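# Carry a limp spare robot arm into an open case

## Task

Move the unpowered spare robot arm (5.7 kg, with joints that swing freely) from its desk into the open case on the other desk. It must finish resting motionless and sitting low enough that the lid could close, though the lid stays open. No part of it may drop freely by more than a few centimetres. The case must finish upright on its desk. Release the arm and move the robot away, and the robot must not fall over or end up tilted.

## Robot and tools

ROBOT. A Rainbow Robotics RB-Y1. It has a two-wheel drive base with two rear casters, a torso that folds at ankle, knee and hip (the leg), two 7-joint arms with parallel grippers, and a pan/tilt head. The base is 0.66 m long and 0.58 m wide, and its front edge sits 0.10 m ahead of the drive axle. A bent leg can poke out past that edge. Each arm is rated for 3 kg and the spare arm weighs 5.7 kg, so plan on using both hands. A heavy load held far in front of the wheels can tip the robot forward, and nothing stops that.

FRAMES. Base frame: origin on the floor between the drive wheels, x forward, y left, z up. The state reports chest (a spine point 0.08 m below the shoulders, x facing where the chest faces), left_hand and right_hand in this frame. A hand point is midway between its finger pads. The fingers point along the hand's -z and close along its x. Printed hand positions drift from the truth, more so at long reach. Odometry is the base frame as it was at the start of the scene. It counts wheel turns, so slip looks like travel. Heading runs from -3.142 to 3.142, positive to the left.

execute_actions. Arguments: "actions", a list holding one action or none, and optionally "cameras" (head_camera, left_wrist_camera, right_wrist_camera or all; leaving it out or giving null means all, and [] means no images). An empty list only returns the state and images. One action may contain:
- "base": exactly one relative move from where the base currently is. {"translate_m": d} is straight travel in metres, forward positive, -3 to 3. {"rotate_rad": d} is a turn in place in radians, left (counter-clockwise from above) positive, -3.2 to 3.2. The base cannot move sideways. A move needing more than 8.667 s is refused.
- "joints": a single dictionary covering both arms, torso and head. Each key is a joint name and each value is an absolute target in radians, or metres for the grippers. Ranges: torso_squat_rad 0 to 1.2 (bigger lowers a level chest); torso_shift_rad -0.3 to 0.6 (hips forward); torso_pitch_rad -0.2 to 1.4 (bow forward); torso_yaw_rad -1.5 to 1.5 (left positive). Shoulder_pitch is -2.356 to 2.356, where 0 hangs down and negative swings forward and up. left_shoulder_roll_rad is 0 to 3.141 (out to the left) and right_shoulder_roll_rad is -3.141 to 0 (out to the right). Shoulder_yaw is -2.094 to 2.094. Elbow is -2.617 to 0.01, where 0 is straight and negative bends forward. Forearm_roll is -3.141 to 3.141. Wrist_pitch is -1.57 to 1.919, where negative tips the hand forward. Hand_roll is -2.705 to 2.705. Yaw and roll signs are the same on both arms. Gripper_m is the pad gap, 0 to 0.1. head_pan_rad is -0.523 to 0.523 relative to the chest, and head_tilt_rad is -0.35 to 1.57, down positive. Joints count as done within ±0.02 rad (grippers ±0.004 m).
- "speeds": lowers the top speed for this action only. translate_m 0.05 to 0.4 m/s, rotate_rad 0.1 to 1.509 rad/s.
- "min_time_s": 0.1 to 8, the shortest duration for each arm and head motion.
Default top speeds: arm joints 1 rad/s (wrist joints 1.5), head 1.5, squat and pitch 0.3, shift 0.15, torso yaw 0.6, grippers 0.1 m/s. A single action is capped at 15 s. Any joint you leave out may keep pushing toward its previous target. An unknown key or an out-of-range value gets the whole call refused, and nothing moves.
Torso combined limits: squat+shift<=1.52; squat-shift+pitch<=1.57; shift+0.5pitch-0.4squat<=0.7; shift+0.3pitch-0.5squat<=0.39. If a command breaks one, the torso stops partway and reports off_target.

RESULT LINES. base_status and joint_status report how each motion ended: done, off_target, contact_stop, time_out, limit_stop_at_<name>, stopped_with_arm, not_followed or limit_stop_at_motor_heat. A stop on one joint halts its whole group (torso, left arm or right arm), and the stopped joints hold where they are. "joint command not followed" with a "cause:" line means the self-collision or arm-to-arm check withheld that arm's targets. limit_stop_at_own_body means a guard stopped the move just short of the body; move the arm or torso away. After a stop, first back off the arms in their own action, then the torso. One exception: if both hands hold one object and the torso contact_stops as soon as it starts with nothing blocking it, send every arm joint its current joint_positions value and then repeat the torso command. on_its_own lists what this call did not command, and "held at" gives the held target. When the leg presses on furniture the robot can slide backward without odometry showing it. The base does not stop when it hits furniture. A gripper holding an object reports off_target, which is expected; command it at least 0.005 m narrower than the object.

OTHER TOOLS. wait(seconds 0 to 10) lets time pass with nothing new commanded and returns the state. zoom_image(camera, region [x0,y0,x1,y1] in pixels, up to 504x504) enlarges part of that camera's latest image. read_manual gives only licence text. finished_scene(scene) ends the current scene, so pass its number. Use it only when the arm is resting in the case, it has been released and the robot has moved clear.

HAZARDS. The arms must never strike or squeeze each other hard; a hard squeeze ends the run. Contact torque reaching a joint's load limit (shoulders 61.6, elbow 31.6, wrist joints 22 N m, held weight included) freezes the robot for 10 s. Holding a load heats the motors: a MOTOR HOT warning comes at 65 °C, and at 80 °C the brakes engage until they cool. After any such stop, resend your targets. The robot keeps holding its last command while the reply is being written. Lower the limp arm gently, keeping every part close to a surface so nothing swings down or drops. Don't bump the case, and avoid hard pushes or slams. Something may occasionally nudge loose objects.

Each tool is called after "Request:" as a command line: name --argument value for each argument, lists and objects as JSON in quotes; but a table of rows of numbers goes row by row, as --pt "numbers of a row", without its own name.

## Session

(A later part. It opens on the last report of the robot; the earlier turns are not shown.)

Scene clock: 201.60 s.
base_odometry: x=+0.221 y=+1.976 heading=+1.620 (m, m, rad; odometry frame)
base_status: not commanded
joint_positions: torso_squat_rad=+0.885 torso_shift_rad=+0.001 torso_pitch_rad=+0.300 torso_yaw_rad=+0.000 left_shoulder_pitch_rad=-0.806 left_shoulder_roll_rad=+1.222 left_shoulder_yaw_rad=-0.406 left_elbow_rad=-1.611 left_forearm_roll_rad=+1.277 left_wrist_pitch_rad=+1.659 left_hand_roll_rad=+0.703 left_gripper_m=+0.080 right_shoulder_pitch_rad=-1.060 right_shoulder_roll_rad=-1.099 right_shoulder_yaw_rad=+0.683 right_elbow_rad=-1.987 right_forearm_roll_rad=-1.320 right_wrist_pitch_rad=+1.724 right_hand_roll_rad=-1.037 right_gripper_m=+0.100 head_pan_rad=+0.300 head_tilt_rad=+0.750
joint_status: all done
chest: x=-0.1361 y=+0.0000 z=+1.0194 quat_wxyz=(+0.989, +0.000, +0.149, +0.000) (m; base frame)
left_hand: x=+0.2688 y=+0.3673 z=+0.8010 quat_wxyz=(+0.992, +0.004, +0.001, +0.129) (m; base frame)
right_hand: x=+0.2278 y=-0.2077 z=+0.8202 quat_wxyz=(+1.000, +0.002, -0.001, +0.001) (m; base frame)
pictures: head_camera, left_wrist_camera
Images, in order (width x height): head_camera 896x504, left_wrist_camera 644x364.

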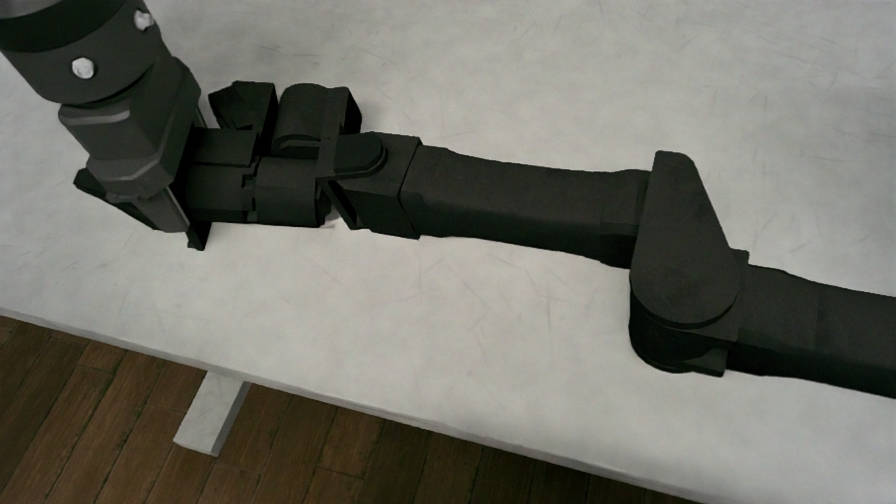

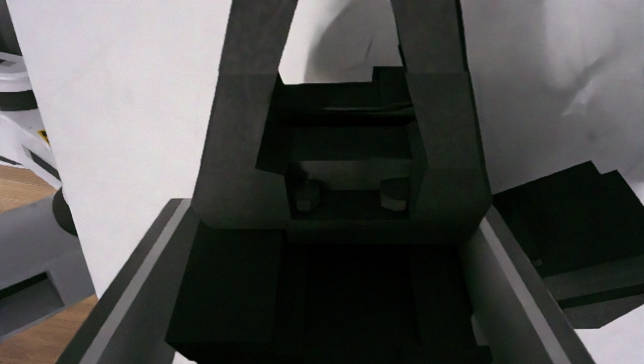

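Request:
execute_actions --actions '[{"joints":{"left_gripper_m":0.03,"head_pan_rad":-0.35}}]' --cameras '["head_camera","left_wrist_camera"]'

Scene clock: 205.20 s.
base_odometry: x=+0.221 y=+1.976 heading=+1.620 (m, m, rad; odometry frame)
base_status: not commanded
joint_positions: torso_squat_rad=+0.885 torso_shift_rad=+0.001 torso_pitch_rad=+0.300 torso_yaw_rad=+0.000 left_shoulder_pitch_rad=-0.806 left_shoulder_roll_rad=+1.223 left_shoulder_yaw_rad=-0.406 left_elbow_rad=-1.611 left_forearm_roll_rad=+1.277 left_wrist_pitch_rad=+1.659 left_hand_roll_rad=+0.703 left_gripper_m=+0.070 right_shoulder_pitch_rad=-1.060 right_shoulder_roll_rad=-1.099 right_shoulder_yaw_rad=+0.683 right_elbow_rad=-1.987 right_forearm_roll_rad=-1.320 right_wrist_pitch_rad=+1.724 right_hand_roll_rad=-1.037 right_gripper_m=+0.100 head_pan_rad=-0.350 head_tilt_rad=+0.750
joint_status: left_gripper_m off_target (ended at +0.070, target +0.030); the others done
chest: x=-0.1361 y=+0.0000 z=+1.0194 quat_wxyz=(+0.989, +0.000, +0.149, +0.000) (m; base frame)
left_hand: x=+0.2688 y=+0.3675 z=+0.8011 quat_wxyz=(+0.992, +0.004, +0.000, +0.130) (m; base frame)
right_hand: x=+0.2278 y=-0.2077 z=+0.8202 quat_wxyz=(+1.000, +0.002, -0.001, +0.001) (m; base frame)
pictures: head_camera, left_wrist_camera
Images, in order (width x height): head_camera 896x504, left_wrist_camera 644x364.

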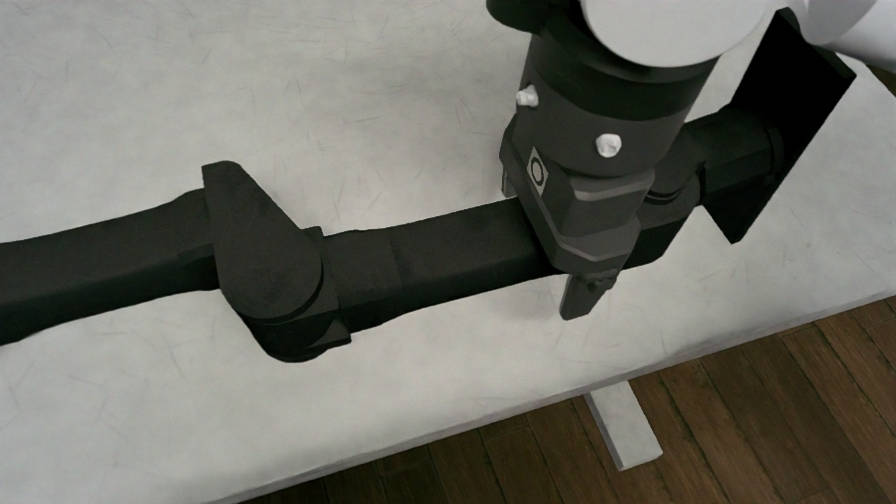

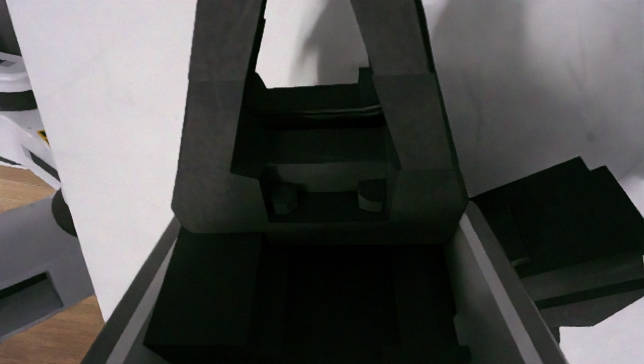

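Request:
execute_actions --actions '[{"joints":{"right_shoulder_pitch_rad":-1.043,"right_shoulder_roll_rad":-1.085,"right_shoulder_yaw_rad":0.689,"right_elbow_rad":-1.979,"right_forearm_roll_rad":-1.299,"right_wrist_pitch_rad":1.705,"right_hand_roll_rad":-1.031,"right_gripper_m":0.065}}]' --cameras '["head_camera"]'

Request:
execute_actions --actions '[{"joints":{"right_gripper_m":0.01}}]' --cameras '["head_camera"]'

Scene clock: 210.33 s.
base_odometry: x=+0.221 y=+1.976 heading=+1.620 (m, m, rad; odometry frame)
base_status: not commanded
joint_positions: torso_squat_rad=+0.885 torso_shift_rad=+0.001 torso_pitch_rad=+0.300 torso_yaw_rad=+0.000 left_shoulder_pitch_rad=-0.806 left_shoulder_roll_rad=+1.223 left_shoulder_yaw_rad=-0.406 left_elbow_rad=-1.611 left_forearm_roll_rad=+1.277 left_wrist_pitch_rad=+1.659 left_hand_roll_rad=+0.703 left_gripper_m=+0.070 right_shoulder_pitch_rad=-1.043 right_shoulder_roll_rad=-1.085 right_shoulder_yaw_rad=+0.689 right_elbow_rad=-1.979 right_forearm_roll_rad=-1.299 right_wrist_pitch_rad=+1.705 right_hand_roll_rad=-1.031 right_gripper_m=+0.065 head_pan_rad=-0.350 head_tilt_rad=+0.750
joint_status: all done
chest: x=-0.1361 y=+0.0000 z=+1.0194 quat_wxyz=(+0.989, +0.000, +0.149, +0.000) (m; base frame)
left_hand: x=+0.2688 y=+0.3675 z=+0.8010 quat_wxyz=(+0.992, +0.004, +0.000, +0.130) (m; base frame)
right_hand: x=+0.2286 y=-0.2047 z=+0.8114 quat_wxyz=(+1.000, +0.006, -0.002, +0.001) (m; base frame)
pictures: head_camera
Images, in order (width x height): head_camera 896x504.

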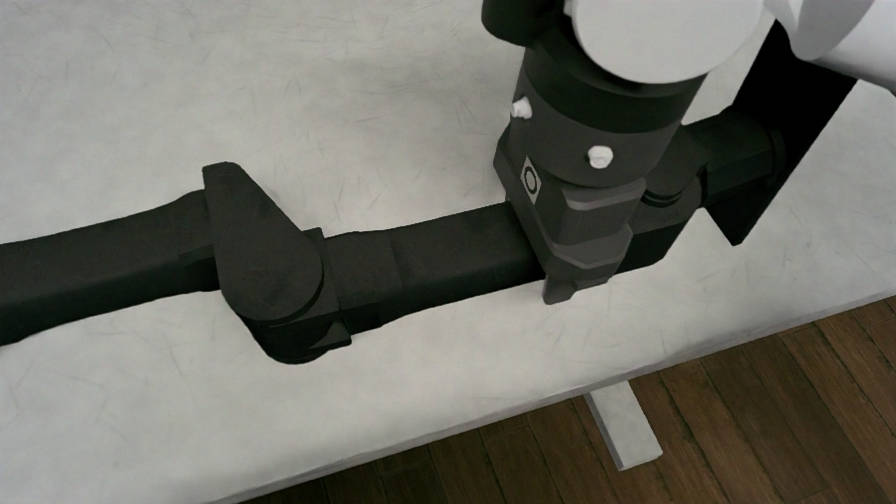

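Scene clock: 211.37 s.
base_odometry: x=+0.221 y=+1.976 heading=+1.620 (m, m, rad; odometry frame)
base_status: not commanded
joint_positions: torso_squat_rad=+0.885 torso_shift_rad=+0.001 torso_pitch_rad=+0.300 torso_yaw_rad=+0.000 left_shoulder_pitch_rad=-0.806 left_shoulder_roll_rad=+1.223 left_shoulder_yaw_rad=-0.406 left_elbow_rad=-1.611 left_forearm_roll_rad=+1.277 left_wrist_pitch_rad=+1.659 left_hand_roll_rad=+0.703 left_gripper_m=+0.070 right_shoulder_pitch_rad=-1.043 right_shoulder_roll_rad=-1.085 right_shoulder_yaw_rad=+0.689 right_elbow_rad=-1.979 right_forearm_roll_rad=-1.299 right_wrist_pitch_rad=+1.705 right_hand_roll_rad=-1.031 right_gripper_m=+0.056 head_pan_rad=-0.350 head_tilt_rad=+0.750
joint_status: right_gripper_m off_target (ended at +0.056, target +0.010)
chest: x=-0.1361 y=+0.0000 z=+1.0194 quat_wxyz=(+0.989, +0.000, +0.149, +0.000) (m; base frame)
left_hand: x=+0.2688 y=+0.3674 z=+0.8010 quat_wxyz=(+0.992, +0.004, +0.000, +0.130) (m; base frame)
right_hand: x=+0.2286 y=-0.2046 z=+0.8115 quat_wxyz=(+1.000, +0.006, -0.002, +0.001) (m; base frame)
pictures: head_camera
Images, in order (width x height): head_camera 896x504.

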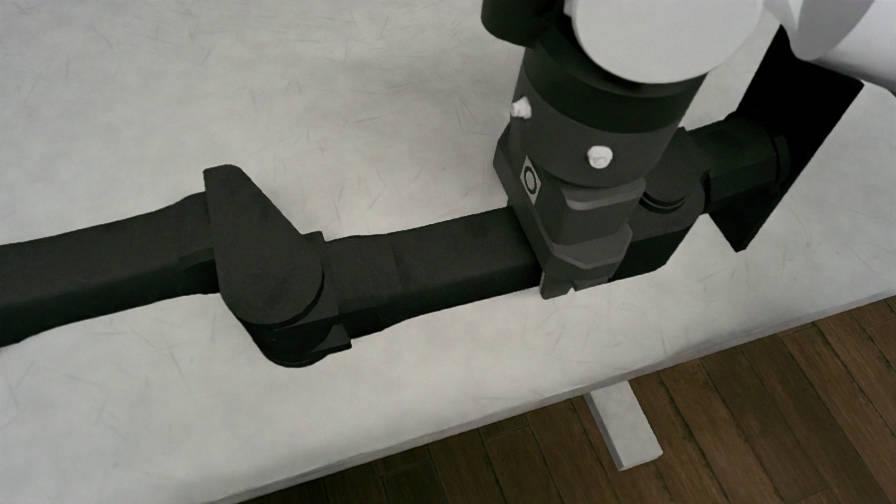

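Request:
execute_actions --actions '[{"joints":{"torso_squat_rad":0.85,"head_pan_rad":0.0,"head_tilt_rad":0.6}}]'

Scene clock: 219.83 s.
base_odometry: x=+0.221 y=+1.976 heading=+1.620 (m, m, rad; odometry frame)
base_status: not commanded
joint_positions: torso_squat_rad=+0.850 torso_shift_rad=+0.002 torso_pitch_rad=+0.302 torso_yaw_rad=+0.000 left_shoulder_pitch_rad=-0.805 left_shoulder_roll_rad=+1.220 left_shoulder_yaw_rad=-0.408 left_elbow_rad=-1.611 left_forearm_roll_rad=+1.278 left_wrist_pitch_rad=+1.659 left_hand_roll_rad=+0.703 left_gripper_m=+0.069 right_shoulder_pitch_rad=-1.041 right_shoulder_roll_rad=-1.083 right_shoulder_yaw_rad=+0.691 right_elbow_rad=-1.979 right_forearm_roll_rad=-1.299 right_wrist_pitch_rad=+1.705 right_hand_roll_rad=-1.031 right_gripper_m=+0.054 head_pan_rad=+0.000 head_tilt_rad=+0.600
joint_status: all done
chest: x=-0.1353 y=+0.0000 z=+1.0380 quat_wxyz=(+0.989, +0.000, +0.150, +0.000) (m; base frame)
left_hand: x=+0.2681 y=+0.3663 z=+0.8173 quat_wxyz=(+0.992, +0.003, +0.003, +0.129) (m; base frame)
right_hand: x=+0.2276 y=-0.2043 z=+0.8279 quat_wxyz=(+1.000, +0.006, +0.001, +0.001) (m; base frame)
pictures: head_camera, left_wrist_camera, right_wrist_camera
Images, in order (width x height): head_camera 896x504, left_wrist_camera 644x364, right_wrist_camera 644x364.

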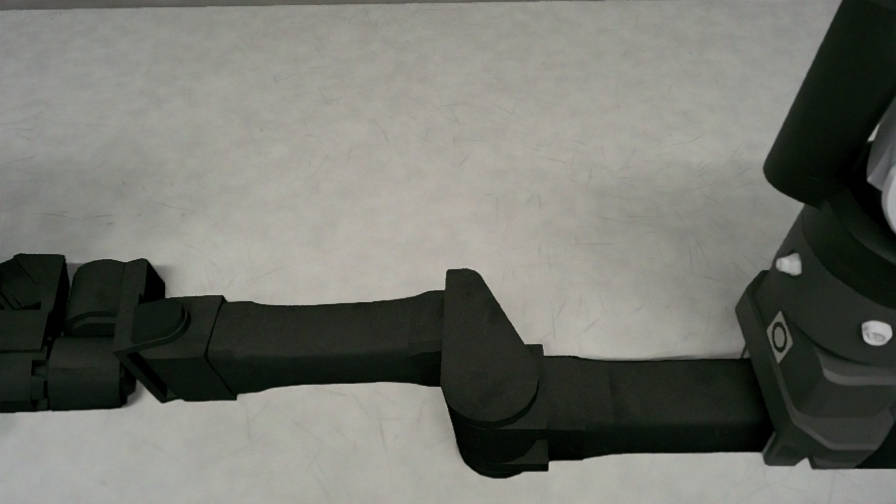

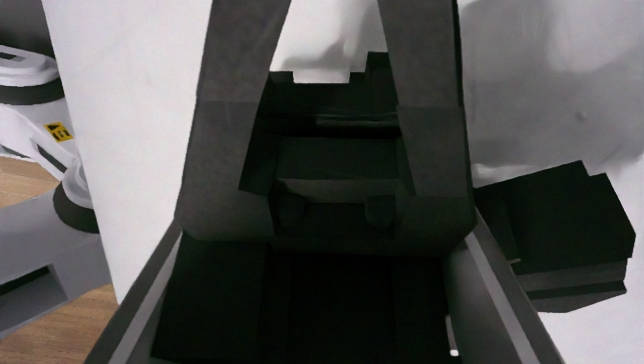

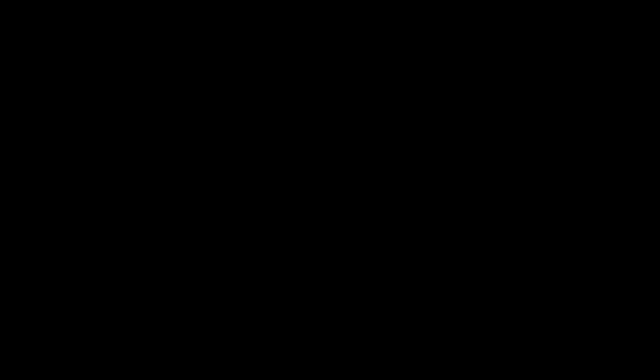

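Request:
execute_actions --actions '[{"joints":{"torso_squat_rad":0.885}}]' --cameras '[]'

Request:
execute_actions --actions '[{"joints":{"right_gripper_m":0.1,"left_gripper_m":0.08}}]' --cameras '[]'

Request:
execute_actions --actions '[{"joints":{"right_shoulder_pitch_rad":-1.2835,"right_shoulder_roll_rad":-0.861,"right_shoulder_yaw_rad":0.93,"right_elbow_rad":-1.854,"right_forearm_roll_rad":-1.275,"right_wrist_pitch_rad":1.682,"right_hand_roll_rad":-1.224,"head_tilt_rad":0.75},"min_time_s":1}]'

Scene clock: 245.93 s.
base_odometry: x=+0.221 y=+1.976 heading=+1.620 (m, m, rad; odometry frame)
base_status: not commanded
joint_positions: torso_squat_rad=+0.885 torso_shift_rad=+0.000 torso_pitch_rad=+0.298 torso_yaw_rad=+0.000 left_shoulder_pitch_rad=-0.805 left_shoulder_roll_rad=+1.225 left_shoulder_yaw_rad=-0.407 left_elbow_rad=-1.610 left_forearm_roll_rad=+1.276 left_wrist_pitch_rad=+1.660 left_hand_roll_rad=+0.703 left_gripper_m=+0.069 right_shoulder_pitch_rad=-1.044 right_shoulder_roll_rad=-1.088 right_shoulder_yaw_rad=+0.688 right_elbow_rad=-1.979 right_forearm_roll_rad=-1.299 right_wrist_pitch_rad=+1.706 right_hand_roll_rad=-1.031 right_gripper_m=+0.054 head_pan_rad=+0.000 head_tilt_rad=+0.600
joint_status: all done
chest: x=-0.1370 y=+0.0001 z=+1.0195 quat_wxyz=(+0.989, +0.000, +0.149, +0.000) (m; base frame)
left_hand: x=+0.2678 y=+0.3691 z=+0.8016 quat_wxyz=(+0.991, +0.006, +0.000, +0.131) (m; base frame)
right_hand: x=+0.2284 y=-0.2056 z=+0.8130 quat_wxyz=(+1.000, +0.005, -0.004, +0.001) (m; base frame)
pictures: none
No camera images: the call's "cameras" was empty. Leave "cameras" out to get every camera's image.

Scene clock: 247.30 s.
base_odometry: x=+0.221 y=+1.976 heading=+1.620 (m, m, rad; odometry frame)
base_status: not commanded
joint_positions: torso_squat_rad=+0.885 torso_shift_rad=+0.001 torso_pitch_rad=+0.300 torso_yaw_rad=+0.000 left_shoulder_pitch_rad=-0.806 left_shoulder_roll_rad=+1.222 left_shoulder_yaw_rad=-0.407 left_elbow_rad=-1.611 left_forearm_roll_rad=+1.277 left_wrist_pitch_rad=+1.659 left_hand_roll_rad=+0.703 left_gripper_m=+0.080 right_shoulder_pitch_rad=-1.043 right_shoulder_roll_rad=-1.085 right_shoulder_yaw_rad=+0.689 right_elbow_rad=-1.979 right_forearm_roll_rad=-1.299 right_wrist_pitch_rad=+1.705 right_hand_roll_rad=-1.031 right_gripper_m=+0.099 head_pan_rad=+0.000 head_tilt_rad=+0.600
joint_status: all done
chest: x=-0.1361 y=+0.0000 z=+1.0194 quat_wxyz=(+0.989, +0.000, +0.149, +0.000) (m; base frame)
left_hand: x=+0.2685 y=+0.3674 z=+0.8007 quat_wxyz=(+0.992, +0.004, +0.001, +0.129) (m; base frame)
right_hand: x=+0.2284 y=-0.2048 z=+0.8115 quat_wxyz=(+1.000, +0.006, -0.002, +0.001) (m; base frame)
pictures: none
No camera images: the call's "cameras" was empty. Leave "cameras" out to get every camera's image.

Scene clock: 248.60 s.
base_odometry: x=+0.221 y=+1.976 heading=+1.620 (m, m, rad; odometry frame)
base_status: not commanded
joint_positions: torso_squat_rad=+0.885 torso_shift_rad=+0.001 torso_pitch_rad=+0.300 torso_yaw_rad=+0.000 left_shoulder_pitch_rad=-0.806 left_shoulder_roll_rad=+1.222 left_shoulder_yaw_rad=-0.407 left_elbow_rad=-1.611 left_forearm_roll_rad=+1.277 left_wrist_pitch_rad=+1.659 left_hand_roll_rad=+0.703 left_gripper_m=+0.080 right_shoulder_pitch_rad=-1.283 right_shoulder_roll_rad=-0.861 right_shoulder_yaw_rad=+0.930 right_elbow_rad=-1.854 right_forearm_roll_rad=-1.275 right_wrist_pitch_rad=+1.682 right_hand_roll_rad=-1.224 right_gripper_m=+0.099 head_pan_rad=+0.000 head_tilt_rad=+0.750
joint_status: all done
chest: x=-0.1361 y=+0.0000 z=+1.0194 quat_wxyz=(+0.989, +0.000, +0.149, +0.000) (m; base frame)
left_hand: x=+0.2685 y=+0.3673 z=+0.8007 quat_wxyz=(+0.992, +0.004, +0.001, +0.129) (m; base frame)
right_hand: x=+0.2356 y=-0.1153 z=+0.8002 quat_wxyz=(+1.000, -0.001, +0.000, +0.000) (m; base frame)
pictures: head_camera, left_wrist_camera, right_wrist_camera
Images, in order (width x height): head_camera 896x504, left_wrist_camera 644x364, right_wrist_camera 644x364.

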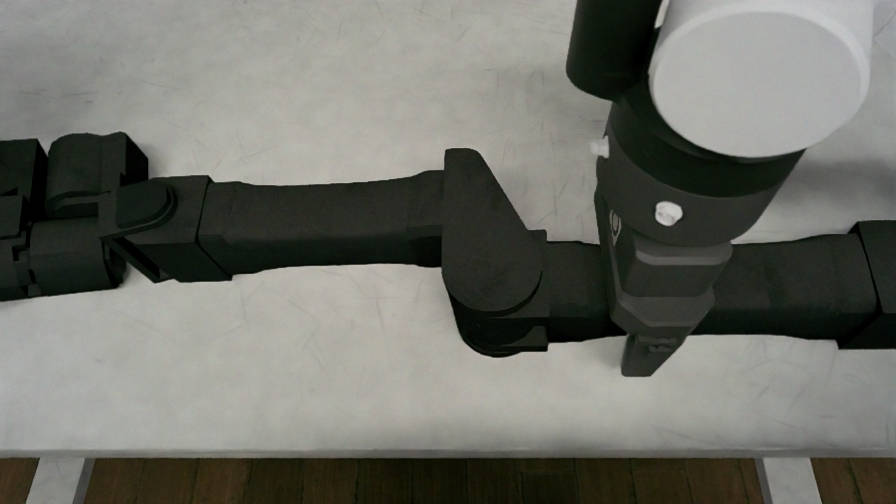

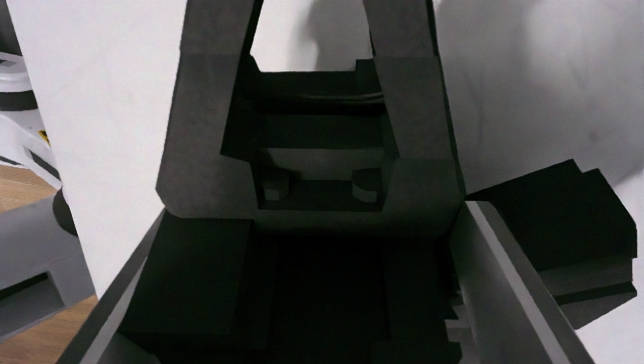

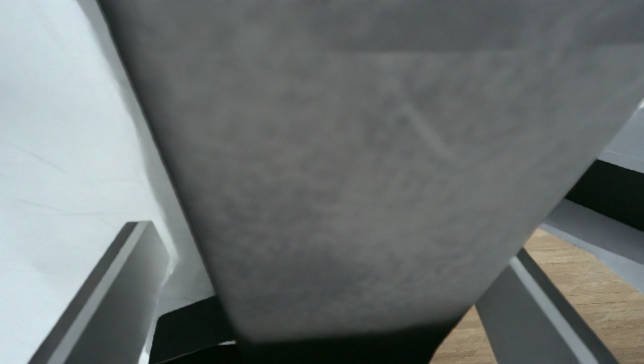

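Request:
execute_actions --actions '[{"joints":{"right_gripper_m":0.0,"left_gripper_m":0.0}}]' --cameras '["left_wrist_camera","right_wrist_camera"]'

Request:
execute_actions --actions '[{"joints":{"torso_squat_rad":0.84,"head_pan_rad":0.3}}]'

Scene clock: 252.27 s.
base_odometry: x=+0.221 y=+1.976 heading=+1.620 (m, m, rad; odometry frame)
base_status: not commanded
joint_positions: torso_squat_rad=+0.885 torso_shift_rad=+0.001 torso_pitch_rad=+0.300 torso_yaw_rad=+0.000 left_shoulder_pitch_rad=-0.806 left_shoulder_roll_rad=+1.222 left_shoulder_yaw_rad=-0.407 left_elbow_rad=-1.611 left_forearm_roll_rad=+1.277 left_wrist_pitch_rad=+1.659 left_hand_roll_rad=+0.703 left_gripper_m=+0.069 right_shoulder_pitch_rad=-1.283 right_shoulder_roll_rad=-0.861 right_shoulder_yaw_rad=+0.930 right_elbow_rad=-1.854 right_forearm_roll_rad=-1.275 right_wrist_pitch_rad=+1.682 right_hand_roll_rad=-1.224 right_gripper_m=+0.055 head_pan_rad=+0.000 head_tilt_rad=+0.750
joint_status: left_gripper_m off_target (ended at +0.069, target +0.000); right_gripper_m off_target (ended at +0.055, target +0.000)
chest: x=-0.1362 y=+0.0000 z=+1.0194 quat_wxyz=(+0.989, +0.000, +0.149, +0.000) (m; base frame)
left_hand: x=+0.2685 y=+0.3675 z=+0.8007 quat_wxyz=(+0.992, +0.004, +0.001, +0.130) (m; base frame)
right_hand: x=+0.2354 y=-0.1155 z=+0.8001 quat_wxyz=(+1.000, -0.001, +0.000, +0.000) (m; base frame)
pictures: left_wrist_camera, right_wrist_camera
Images, in order (width x height): left_wrist_camera 644x364, right_wrist_camera 644x364.

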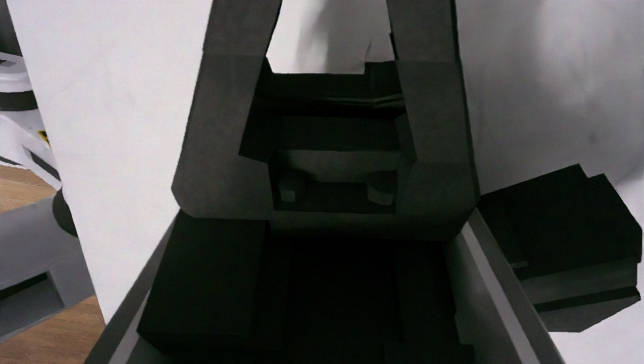

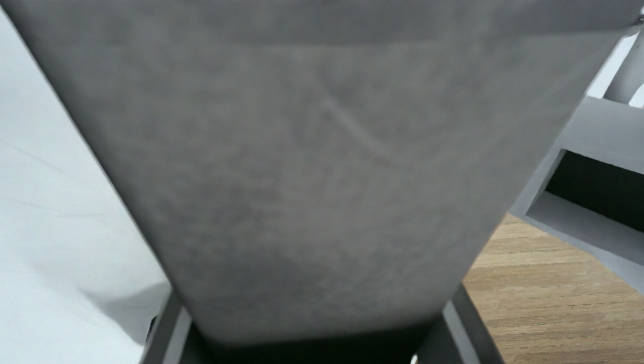

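Scene clock: 253.10 s.
base_odometry: x=+0.221 y=+1.976 heading=+1.620 (m, m, rad; odometry frame)
base_status: not commanded
joint_positions: torso_squat_rad=+0.840 torso_shift_rad=+0.002 torso_pitch_rad=+0.302 torso_yaw_rad=+0.000 left_shoulder_pitch_rad=-0.805 left_shoulder_roll_rad=+1.221 left_shoulder_yaw_rad=-0.408 left_elbow_rad=-1.611 left_forearm_roll_rad=+1.277 left_wrist_pitch_rad=+1.659 left_hand_roll_rad=+0.703 left_gripper_m=+0.069 right_shoulder_pitch_rad=-1.280 right_shoulder_roll_rad=-0.860 right_shoulder_yaw_rad=+0.932 right_elbow_rad=-1.853 right_forearm_roll_rad=-1.275 right_wrist_pitch_rad=+1.682 right_hand_roll_rad=-1.224 right_gripper_m=+0.054 head_pan_rad=+0.300 head_tilt_rad=+0.750
joint_status: all done
chest: x=-0.1353 y=+0.0000 z=+1.0432 quat_wxyz=(+0.989, +0.000, +0.150, +0.000) (m; base frame)
left_hand: x=+0.2682 y=+0.3667 z=+0.8228 quat_wxyz=(+0.992, +0.004, +0.003, +0.129) (m; base frame)
right_hand: x=+0.2349 y=-0.1157 z=+0.8217 quat_wxyz=(+1.000, -0.001, +0.003, -0.001) (m; base frame)
pictures: head_camera, left_wrist_camera, right_wrist_camera
Images, in order (width x height): head_camera 896x504, left_wrist_camera 644x364, right_wrist_camera 644x364.

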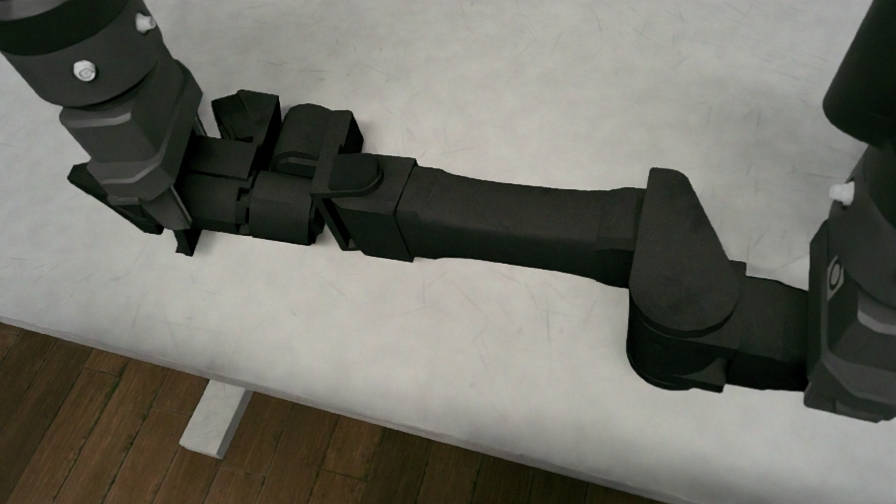

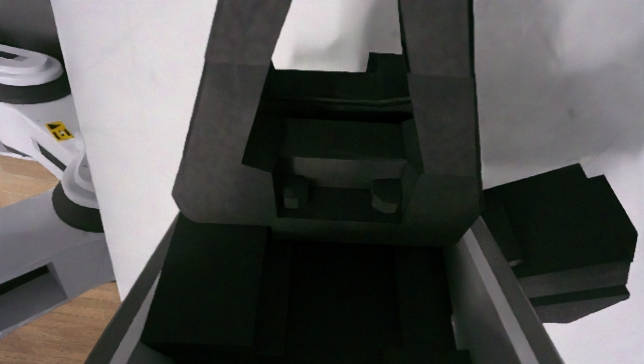

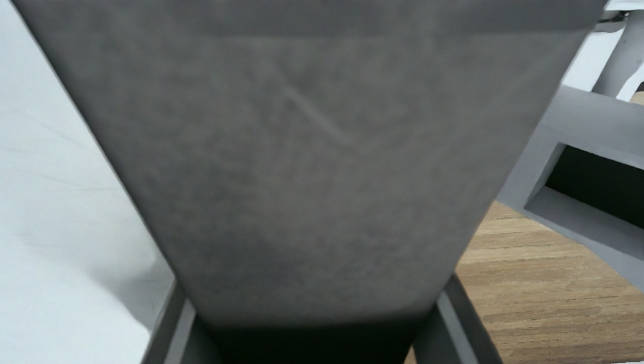

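Request:
execute_actions --actions '[{"joints":{"torso_squat_rad":0.875}}]' --cameras '[]'

Request:
execute_actions --actions '[{"joints":{"right_gripper_m":0.1,"left_gripper_m":0.085}}]' --cameras '[]'

Request:
execute_actions --actions '[{"joints":{"torso_squat_rad":0.76}}]' --cameras '[]'

Request:
execute_actions --actions '[{"joints":{"left_gripper_m":0.1,"left_shoulder_pitch_rad":-1.654,"left_shoulder_roll_rad":1.007,"left_shoulder_yaw_rad":-1.142,"left_elbow_rad":-1.602,"left_forearm_roll_rad":1.598,"left_wrist_pitch_rad":1.595,"left_hand_roll_rad":1.018,"right_shoulder_pitch_rad":-1.512,"right_shoulder_roll_rad":-1.302,"right_shoulder_yaw_rad":0.989,"right_elbow_rad":-1.964,"right_forearm_roll_rad":-1.665,"right_wrist_pitch_rad":1.627,"right_hand_roll_rad":-1.076,"head_pan_rad":0},"min_time_s":1.2}]' --cameras '[]'

Request:
execute_actions --actions '[{"joints":{"torso_squat_rad":0.95}}]'

Scene clock: 276.37 s.
base_odometry: x=+0.221 y=+1.976 heading=+1.620 (m, m, rad; odometry frame)
base_status: not commanded
joint_positions: torso_squat_rad=+0.875 torso_shift_rad=+0.001 torso_pitch_rad=+0.300 torso_yaw_rad=+0.000 left_shoulder_pitch_rad=-0.805 left_shoulder_roll_rad=+1.222 left_shoulder_yaw_rad=-0.408 left_elbow_rad=-1.611 left_forearm_roll_rad=+1.277 left_wrist_pitch_rad=+1.659 left_hand_roll_rad=+0.703 left_gripper_m=+0.069 right_shoulder_pitch_rad=-1.283 right_shoulder_roll_rad=-0.861 right_shoulder_yaw_rad=+0.930 right_elbow_rad=-1.854 right_forearm_roll_rad=-1.275 right_wrist_pitch_rad=+1.682 right_hand_roll_rad=-1.224 right_gripper_m=+0.054 head_pan_rad=+0.300 head_tilt_rad=+0.750
joint_status: all done
chest: x=-0.1363 y=+0.0000 z=+1.0248 quat_wxyz=(+0.989, +0.000, +0.149, +0.000) (m; base frame)
left_hand: x=+0.2680 y=+0.3672 z=+0.8057 quat_wxyz=(+0.992, +0.004, +0.002, +0.129) (m; base frame)
right_hand: x=+0.2352 y=-0.1153 z=+0.8055 quat_wxyz=(+1.000, -0.001, +0.000, +0.000) (m; base frame)
pictures: none
No camera images: the call's "cameras" was empty. Leave "cameras" out to get every camera's image.

Scene clock: 277.83 s.
base_odometry: x=+0.221 y=+1.976 heading=+1.620 (m, m, rad; odometry frame)
base_status: not commanded
joint_positions: torso_squat_rad=+0.875 torso_shift_rad=+0.001 torso_pitch_rad=+0.300 torso_yaw_rad=+0.000 left_shoulder_pitch_rad=-0.806 left_shoulder_roll_rad=+1.222 left_shoulder_yaw_rad=-0.407 left_elbow_rad=-1.611 left_forearm_roll_rad=+1.277 left_wrist_pitch_rad=+1.659 left_hand_roll_rad=+0.703 left_gripper_m=+0.085 right_shoulder_pitch_rad=-1.283 right_shoulder_roll_rad=-0.861 right_shoulder_yaw_rad=+0.930 right_elbow_rad=-1.854 right_forearm_roll_rad=-1.275 right_wrist_pitch_rad=+1.682 right_hand_roll_rad=-1.224 right_gripper_m=+0.099 head_pan_rad=+0.300 head_tilt_rad=+0.750
joint_status: all done
chest: x=-0.1361 y=+0.0000 z=+1.0248 quat_wxyz=(+0.989, +0.000, +0.149, +0.000) (m; base frame)
left_hand: x=+0.2683 y=+0.3672 z=+0.8059 quat_wxyz=(+0.992, +0.004, +0.001, +0.129) (m; base frame)
right_hand: x=+0.2353 y=-0.1152 z=+0.8054 quat_wxyz=(+1.000, -0.001, +0.000, +0.000) (m; base frame)
pictures: none
No camera images: the call's "cameras" was empty. Leave "cameras" out to get every camera's image.

Scene clock: 279.00 s.
base_odometry: x=+0.221 y=+1.976 heading=+1.620 (m, m, rad; odometry frame)
base_status: not commanded
joint_positions: torso_squat_rad=+0.760 torso_shift_rad=+0.001 torso_pitch_rad=+0.300 torso_yaw_rad=+0.000 left_shoulder_pitch_rad=-0.806 left_shoulder_roll_rad=+1.222 left_shoulder_yaw_rad=-0.407 left_elbow_rad=-1.611 left_forearm_roll_rad=+1.277 left_wrist_pitch_rad=+1.659 left_hand_roll_rad=+0.703 left_gripper_m=+0.085 right_shoulder_pitch_rad=-1.283 right_shoulder_roll_rad=-0.861 right_shoulder_yaw_rad=+0.930 right_elbow_rad=-1.854 right_forearm_roll_rad=-1.275 right_wrist_pitch_rad=+1.682 right_hand_roll_rad=-1.224 right_gripper_m=+0.099 head_pan_rad=+0.300 head_tilt_rad=+0.750
joint_status: all done
chest: x=-0.1360 y=+0.0000 z=+1.0835 quat_wxyz=(+0.989, +0.000, +0.149, +0.000) (m; base frame)
left_hand: x=+0.2685 y=+0.3671 z=+0.8647 quat_wxyz=(+0.992, +0.004, +0.001, +0.129) (m; base frame)
right_hand: x=+0.2355 y=-0.1152 z=+0.8641 quat_wxyz=(+1.000, -0.001, +0.000, +0.000) (m; base frame)
pictures: none
No camera images: the call's "cameras" was empty. Leave "cameras" out to get every camera's image.

Scene clock: 280.80 s.
base_odometry: x=+0.221 y=+1.976 heading=+1.620 (m, m, rad; odometry frame)
base_status: not commanded
joint_positions: torso_squat_rad=+0.760 torso_shift_rad=+0.001 torso_pitch_rad=+0.300 torso_yaw_rad=+0.000 left_shoulder_pitch_rad=-1.654 left_shoulder_roll_rad=+1.007 left_shoulder_yaw_rad=-1.141 left_elbow_rad=-1.602 left_forearm_roll_rad=+1.598 left_wrist_pitch_rad=+1.595 left_hand_roll_rad=+1.018 left_gripper_m=+0.100 right_shoulder_pitch_rad=-1.512 right_shoulder_roll_rad=-1.302 right_shoulder_yaw_rad=+0.989 right_elbow_rad=-1.964 right_forearm_roll_rad=-1.665 right_wrist_pitch_rad=+1.627 right_hand_roll_rad=-1.076 right_gripper_m=+0.099 head_pan_rad=+0.000 head_tilt_rad=+0.750
joint_status: all done
chest: x=-0.1360 y=-0.0001 z=+1.0835 quat_wxyz=(+0.989, +0.000, +0.149, +0.000) (m; base frame)
left_hand: x=+0.2955 y=+0.1449 z=+0.9444 quat_wxyz=(+1.000, +0.000, +0.000, +0.000) (m; base frame)
right_hand: x=+0.2327 y=-0.2048 z=+0.9674 quat_wxyz=(+1.000, +0.000, +0.000, +0.000) (m; base frame)
pictures: none
No camera images: the call's "cameras" was empty. Leave "cameras" out to get every camera's image.

Scene clock: 282.23 s.
base_odometry: x=+0.221 y=+1.976 heading=+1.620 (m, m, rad; odometry frame)
base_status: not commanded
joint_positions: torso_squat_rad=+0.950 torso_shift_rad=+0.001 torso_pitch_rad=+0.300 torso_yaw_rad=+0.000 left_shoulder_pitch_rad=-1.654 left_shoulder_roll_rad=+1.007 left_shoulder_yaw_rad=-1.142 left_elbow_rad=-1.602 left_forearm_roll_rad=+1.598 left_wrist_pitch_rad=+1.595 left_hand_roll_rad=+1.018 left_gripper_m=+0.100 right_shoulder_pitch_rad=-1.512 right_shoulder_roll_rad=-1.302 right_shoulder_yaw_rad=+0.989 right_elbow_rad=-1.964 right_forearm_roll_rad=-1.665 right_wrist_pitch_rad=+1.627 right_hand_roll_rad=-1.076 right_gripper_m=+0.099 head_pan_rad=+0.000 head_tilt_rad=+0.750
joint_status: all done
chest: x=-0.1361 y=+0.0000 z=+0.9833 quat_wxyz=(+0.989, +0.000, +0.149, +0.000) (m; base frame)
left_hand: x=+0.2954 y=+0.1450 z=+0.8442 quat_wxyz=(+1.000, +0.000, +0.000, +0.000) (m; base frame)
right_hand: x=+0.2326 y=-0.2048 z=+0.8672 quat_wxyz=(+1.000, +0.000, +0.000, +0.000) (m; base frame)
pictures: head_camera, left_wrist_camera, right_wrist_camera
Images, in order (width x height): head_camera 896x504, left_wrist_camera 644x364, right_wrist_camera 644x364.

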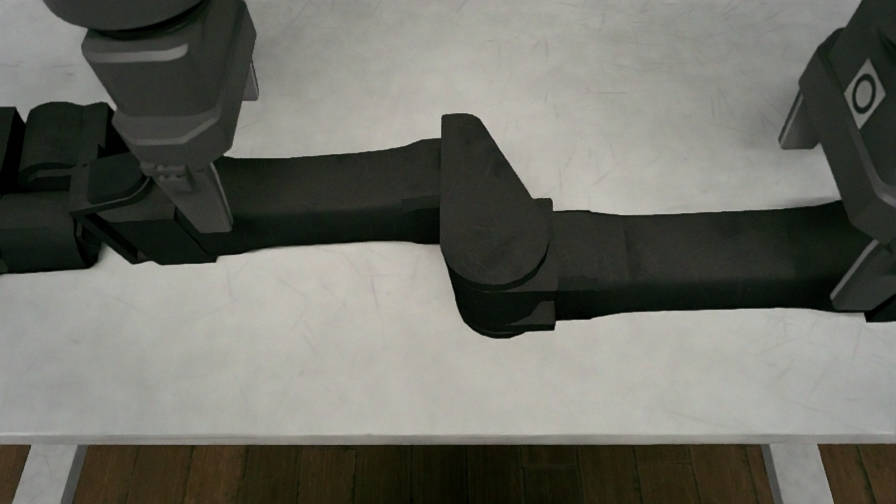

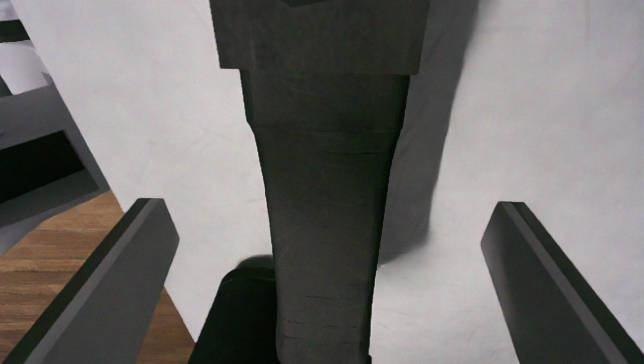

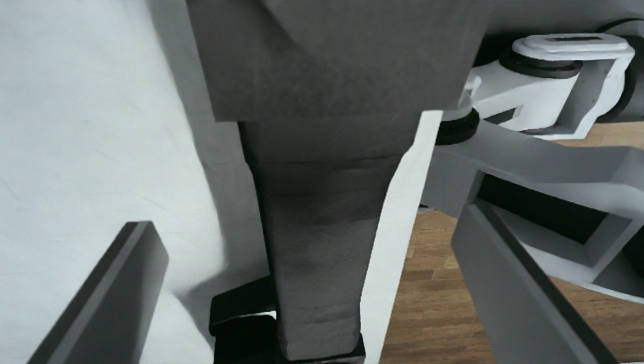

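Request:
execute_actions --actions '[{"joints":{"torso_squat_rad":1.05,"left_shoulder_pitch_rad":-1.614,"left_shoulder_roll_rad":0.9925,"left_shoulder_yaw_rad":-1.151,"left_forearm_roll_rad":1.5625,"left_wrist_pitch_rad":1.563,"head_tilt_rad":0.6}}]'

Scene clock: 295.10 s.
base_odometry: x=+0.221 y=+1.976 heading=+1.620 (m, m, rad; odometry frame)
base_status: not commanded
joint_positions: torso_squat_rad=+1.050 torso_shift_rad=+0.001 torso_pitch_rad=+0.300 torso_yaw_rad=+0.000 left_shoulder_pitch_rad=-1.614 left_shoulder_roll_rad=+0.993 left_shoulder_yaw_rad=-1.151 left_elbow_rad=-1.602 left_forearm_roll_rad=+1.563 left_wrist_pitch_rad=+1.563 left_hand_roll_rad=+1.018 left_gripper_m=+0.100 right_shoulder_pitch_rad=-1.512 right_shoulder_roll_rad=-1.302 right_shoulder_yaw_rad=+0.989 right_elbow_rad=-1.964 right_forearm_roll_rad=-1.665 right_wrist_pitch_rad=+1.627 right_hand_roll_rad=-1.076 right_gripper_m=+0.099 head_pan_rad=+0.000 head_tilt_rad=+0.600
joint_status: all done
chest: x=-0.1362 y=+0.0000 z=+0.9244 quat_wxyz=(+0.989, +0.000, +0.149, +0.000) (m; base frame)
left_hand: x=+0.2954 y=+0.1450 z=+0.7653 quat_wxyz=(+1.000, +0.000, +0.000, +0.000) (m; base frame)
right_hand: x=+0.2325 y=-0.2048 z=+0.8083 quat_wxyz=(+1.000, +0.000, +0.000, +0.000) (m; base frame)
pictures: head_camera, left_wrist_camera, right_wrist_camera
Images, in order (width x height): head_camera 896x504, left_wrist_camera 644x364, right_wrist_camera 644x364.

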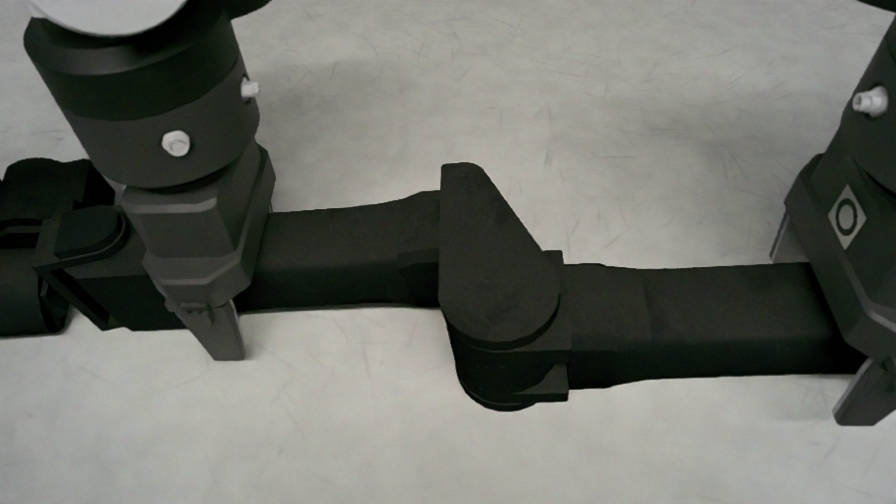

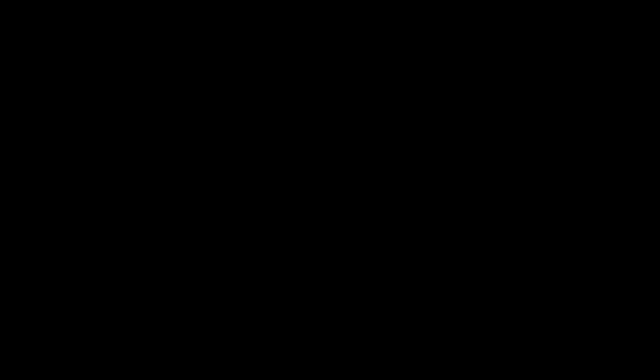

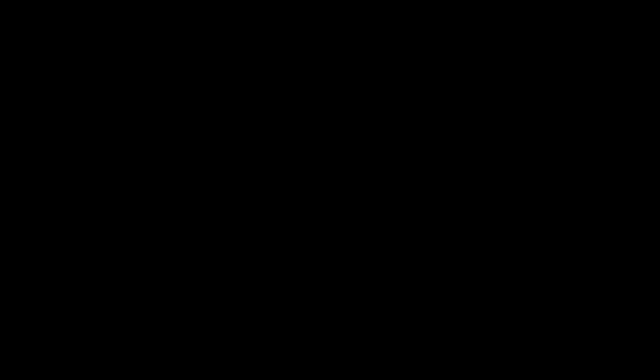

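Request:
execute_actions --actions '[{"joints":{"right_gripper_m":0.0,"left_gripper_m":0.0}}]' --cameras '["head_camera"]'

Request:
execute_actions --actions '[{"joints":{"torso_squat_rad":1.02}}]' --cameras '["head_camera"]'

Scene clock: 298.83 s.
base_odometry: x=+0.221 y=+1.976 heading=+1.620 (m, m, rad; odometry frame)
base_status: not commanded
joint_positions: torso_squat_rad=+1.050 torso_shift_rad=+0.001 torso_pitch_rad=+0.300 torso_yaw_rad=+0.000 left_shoulder_pitch_rad=-1.614 left_shoulder_roll_rad=+0.993 left_shoulder_yaw_rad=-1.151 left_elbow_rad=-1.602 left_forearm_roll_rad=+1.562 left_wrist_pitch_rad=+1.563 left_hand_roll_rad=+1.018 left_gripper_m=+0.056 right_shoulder_pitch_rad=-1.512 right_shoulder_roll_rad=-1.302 right_shoulder_yaw_rad=+0.989 right_elbow_rad=-1.964 right_forearm_roll_rad=-1.665 right_wrist_pitch_rad=+1.627 right_hand_roll_rad=-1.076 right_gripper_m=+0.055 head_pan_rad=+0.000 head_tilt_rad=+0.600
joint_status: left_gripper_m off_target (ended at +0.056, target +0.000); right_gripper_m off_target (ended at +0.055, target +0.000)
chest: x=-0.1362 y=+0.0000 z=+0.9244 quat_wxyz=(+0.989, +0.000, +0.149, +0.000) (m; base frame)
left_hand: x=+0.2956 y=+0.1450 z=+0.7654 quat_wxyz=(+1.000, +0.000, +0.000, +0.001) (m; base frame)
right_hand: x=+0.2324 y=-0.2049 z=+0.8084 quat_wxyz=(+1.000, +0.000, +0.000, +0.000) (m; base frame)
pictures: head_camera
Images, in order (width x height): head_camera 896x504.

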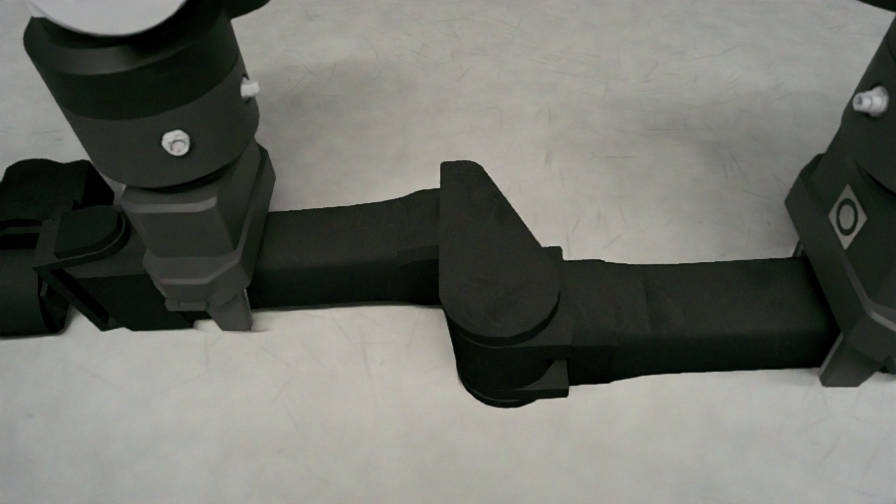

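Scene clock: 299.57 s.
base_odometry: x=+0.221 y=+1.976 heading=+1.620 (m, m, rad; odometry frame)
base_status: not commanded
joint_positions: torso_squat_rad=+1.020 torso_shift_rad=+0.002 torso_pitch_rad=+0.301 torso_yaw_rad=+0.000 left_shoulder_pitch_rad=-1.612 left_shoulder_roll_rad=+0.992 left_shoulder_yaw_rad=-1.152 left_elbow_rad=-1.602 left_forearm_roll_rad=+1.562 left_wrist_pitch_rad=+1.563 left_hand_roll_rad=+1.018 left_gripper_m=+0.056 right_shoulder_pitch_rad=-1.510 right_shoulder_roll_rad=-1.301 right_shoulder_yaw_rad=+0.991 right_elbow_rad=-1.964 right_forearm_roll_rad=-1.665 right_wrist_pitch_rad=+1.627 right_hand_roll_rad=-1.076 right_gripper_m=+0.055 head_pan_rad=+0.000 head_tilt_rad=+0.600
joint_status: all done
chest: x=-0.1356 y=+0.0000 z=+0.9424 quat_wxyz=(+0.989, +0.000, +0.150, +0.000) (m; base frame)
left_hand: x=+0.2952 y=+0.1453 z=+0.7814 quat_wxyz=(+1.000, +0.000, +0.002, +0.001) (m; base frame)
right_hand: x=+0.2323 y=-0.2050 z=+0.8247 quat_wxyz=(+1.000, +0.000, +0.002, +0.000) (m; base frame)
pictures: head_camera
Images, in order (width x height): head_camera 896x504.

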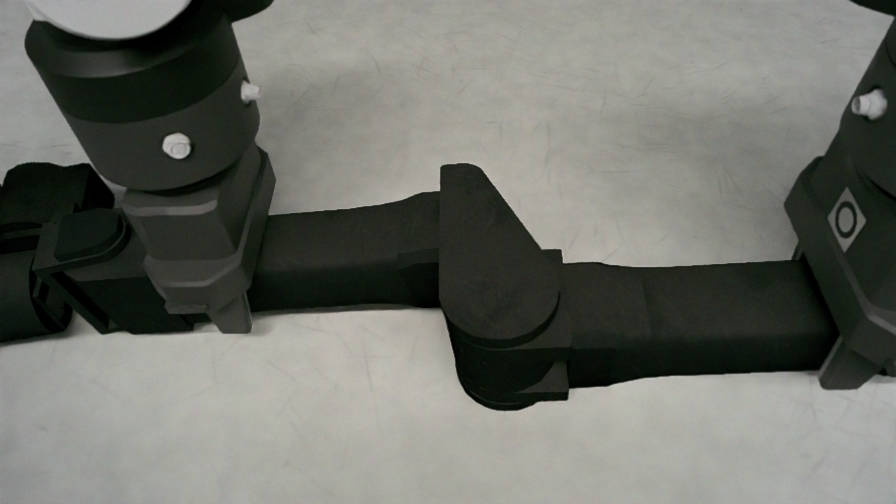

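Holding. Lift further in steps, watching the left end.

Request:
execute_actions --actions '[{"joints":{"torso_squat_rad":0.95,"head_pan_rad":0.5,"head_tilt_rad":0.6}}]' --cameras '["head_camera"]'

Request:
execute_actions --actions '[{"joints":{"torso_squat_rad":0.86,"head_pan_rad":-0.5}}]' --cameras '["head_camera"]'

Scene clock: 302.83 s.
base_odometry: x=+0.221 y=+1.976 heading=+1.620 (m, m, rad; odometry frame)
base_status: not commanded
joint_positions: torso_squat_rad=+0.950 torso_shift_rad=+0.002 torso_pitch_rad=+0.301 torso_yaw_rad=+0.000 left_shoulder_pitch_rad=-1.612 left_shoulder_roll_rad=+0.992 left_shoulder_yaw_rad=-1.152 left_elbow_rad=-1.602 left_forearm_roll_rad=+1.563 left_wrist_pitch_rad=+1.563 left_hand_roll_rad=+1.018 left_gripper_m=+0.056 right_shoulder_pitch_rad=-1.510 right_shoulder_roll_rad=-1.301 right_shoulder_yaw_rad=+0.991 right_elbow_rad=-1.964 right_forearm_roll_rad=-1.665 right_wrist_pitch_rad=+1.627 right_hand_roll_rad=-1.076 right_gripper_m=+0.055 head_pan_rad=+0.500 head_tilt_rad=+0.600
joint_status: all done
chest: x=-0.1355 y=+0.0000 z=+0.9832 quat_wxyz=(+0.989, +0.000, +0.150, +0.000) (m; base frame)
left_hand: x=+0.2951 y=+0.1453 z=+0.8219 quat_wxyz=(+1.000, +0.000, +0.003, +0.001) (m; base frame)
right_hand: x=+0.2323 y=-0.2050 z=+0.8654 quat_wxyz=(+1.000, +0.000, +0.003, +0.000) (m; base frame)
pictures: head_camera
Images, in order (width x height): head_camera 896x504.

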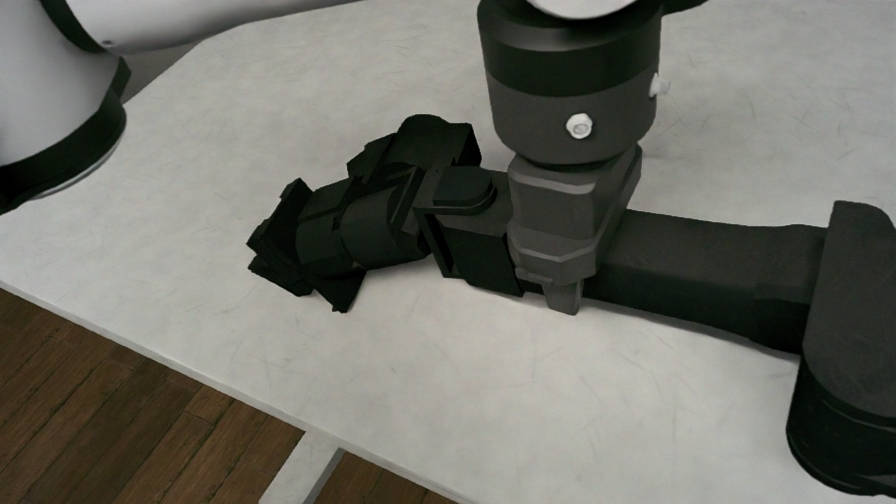

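Scene clock: 304.17 s.
base_odometry: x=+0.221 y=+1.976 heading=+1.620 (m, m, rad; odometry frame)
base_status: not commanded
joint_positions: torso_squat_rad=+0.860 torso_shift_rad=+0.002 torso_pitch_rad=+0.301 torso_yaw_rad=+0.000 left_shoulder_pitch_rad=-1.611 left_shoulder_roll_rad=+0.992 left_shoulder_yaw_rad=-1.153 left_elbow_rad=-1.602 left_forearm_roll_rad=+1.563 left_wrist_pitch_rad=+1.563 left_hand_roll_rad=+1.018 left_gripper_m=+0.056 right_shoulder_pitch_rad=-1.510 right_shoulder_roll_rad=-1.301 right_shoulder_yaw_rad=+0.991 right_elbow_rad=-1.964 right_forearm_roll_rad=-1.665 right_wrist_pitch_rad=+1.627 right_hand_roll_rad=-1.076 right_gripper_m=+0.055 head_pan_rad=-0.500 head_tilt_rad=+0.600
joint_status: all done
chest: x=-0.1354 y=+0.0000 z=+1.0327 quat_wxyz=(+0.989, +0.000, +0.150, +0.000) (m; base frame)
left_hand: x=+0.2951 y=+0.1453 z=+0.8712 quat_wxyz=(+1.000, +0.000, +0.003, +0.001) (m; base frame)
right_hand: x=+0.2324 y=-0.2050 z=+0.9149 quat_wxyz=(+1.000, +0.000, +0.003, +0.000) (m; base frame)
pictures: head_camera
Images, in order (width x height): head_camera 896x504.

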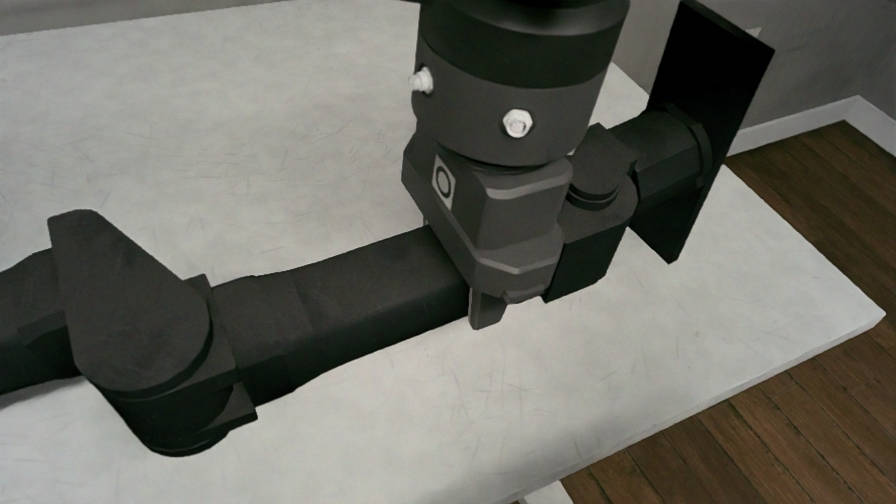

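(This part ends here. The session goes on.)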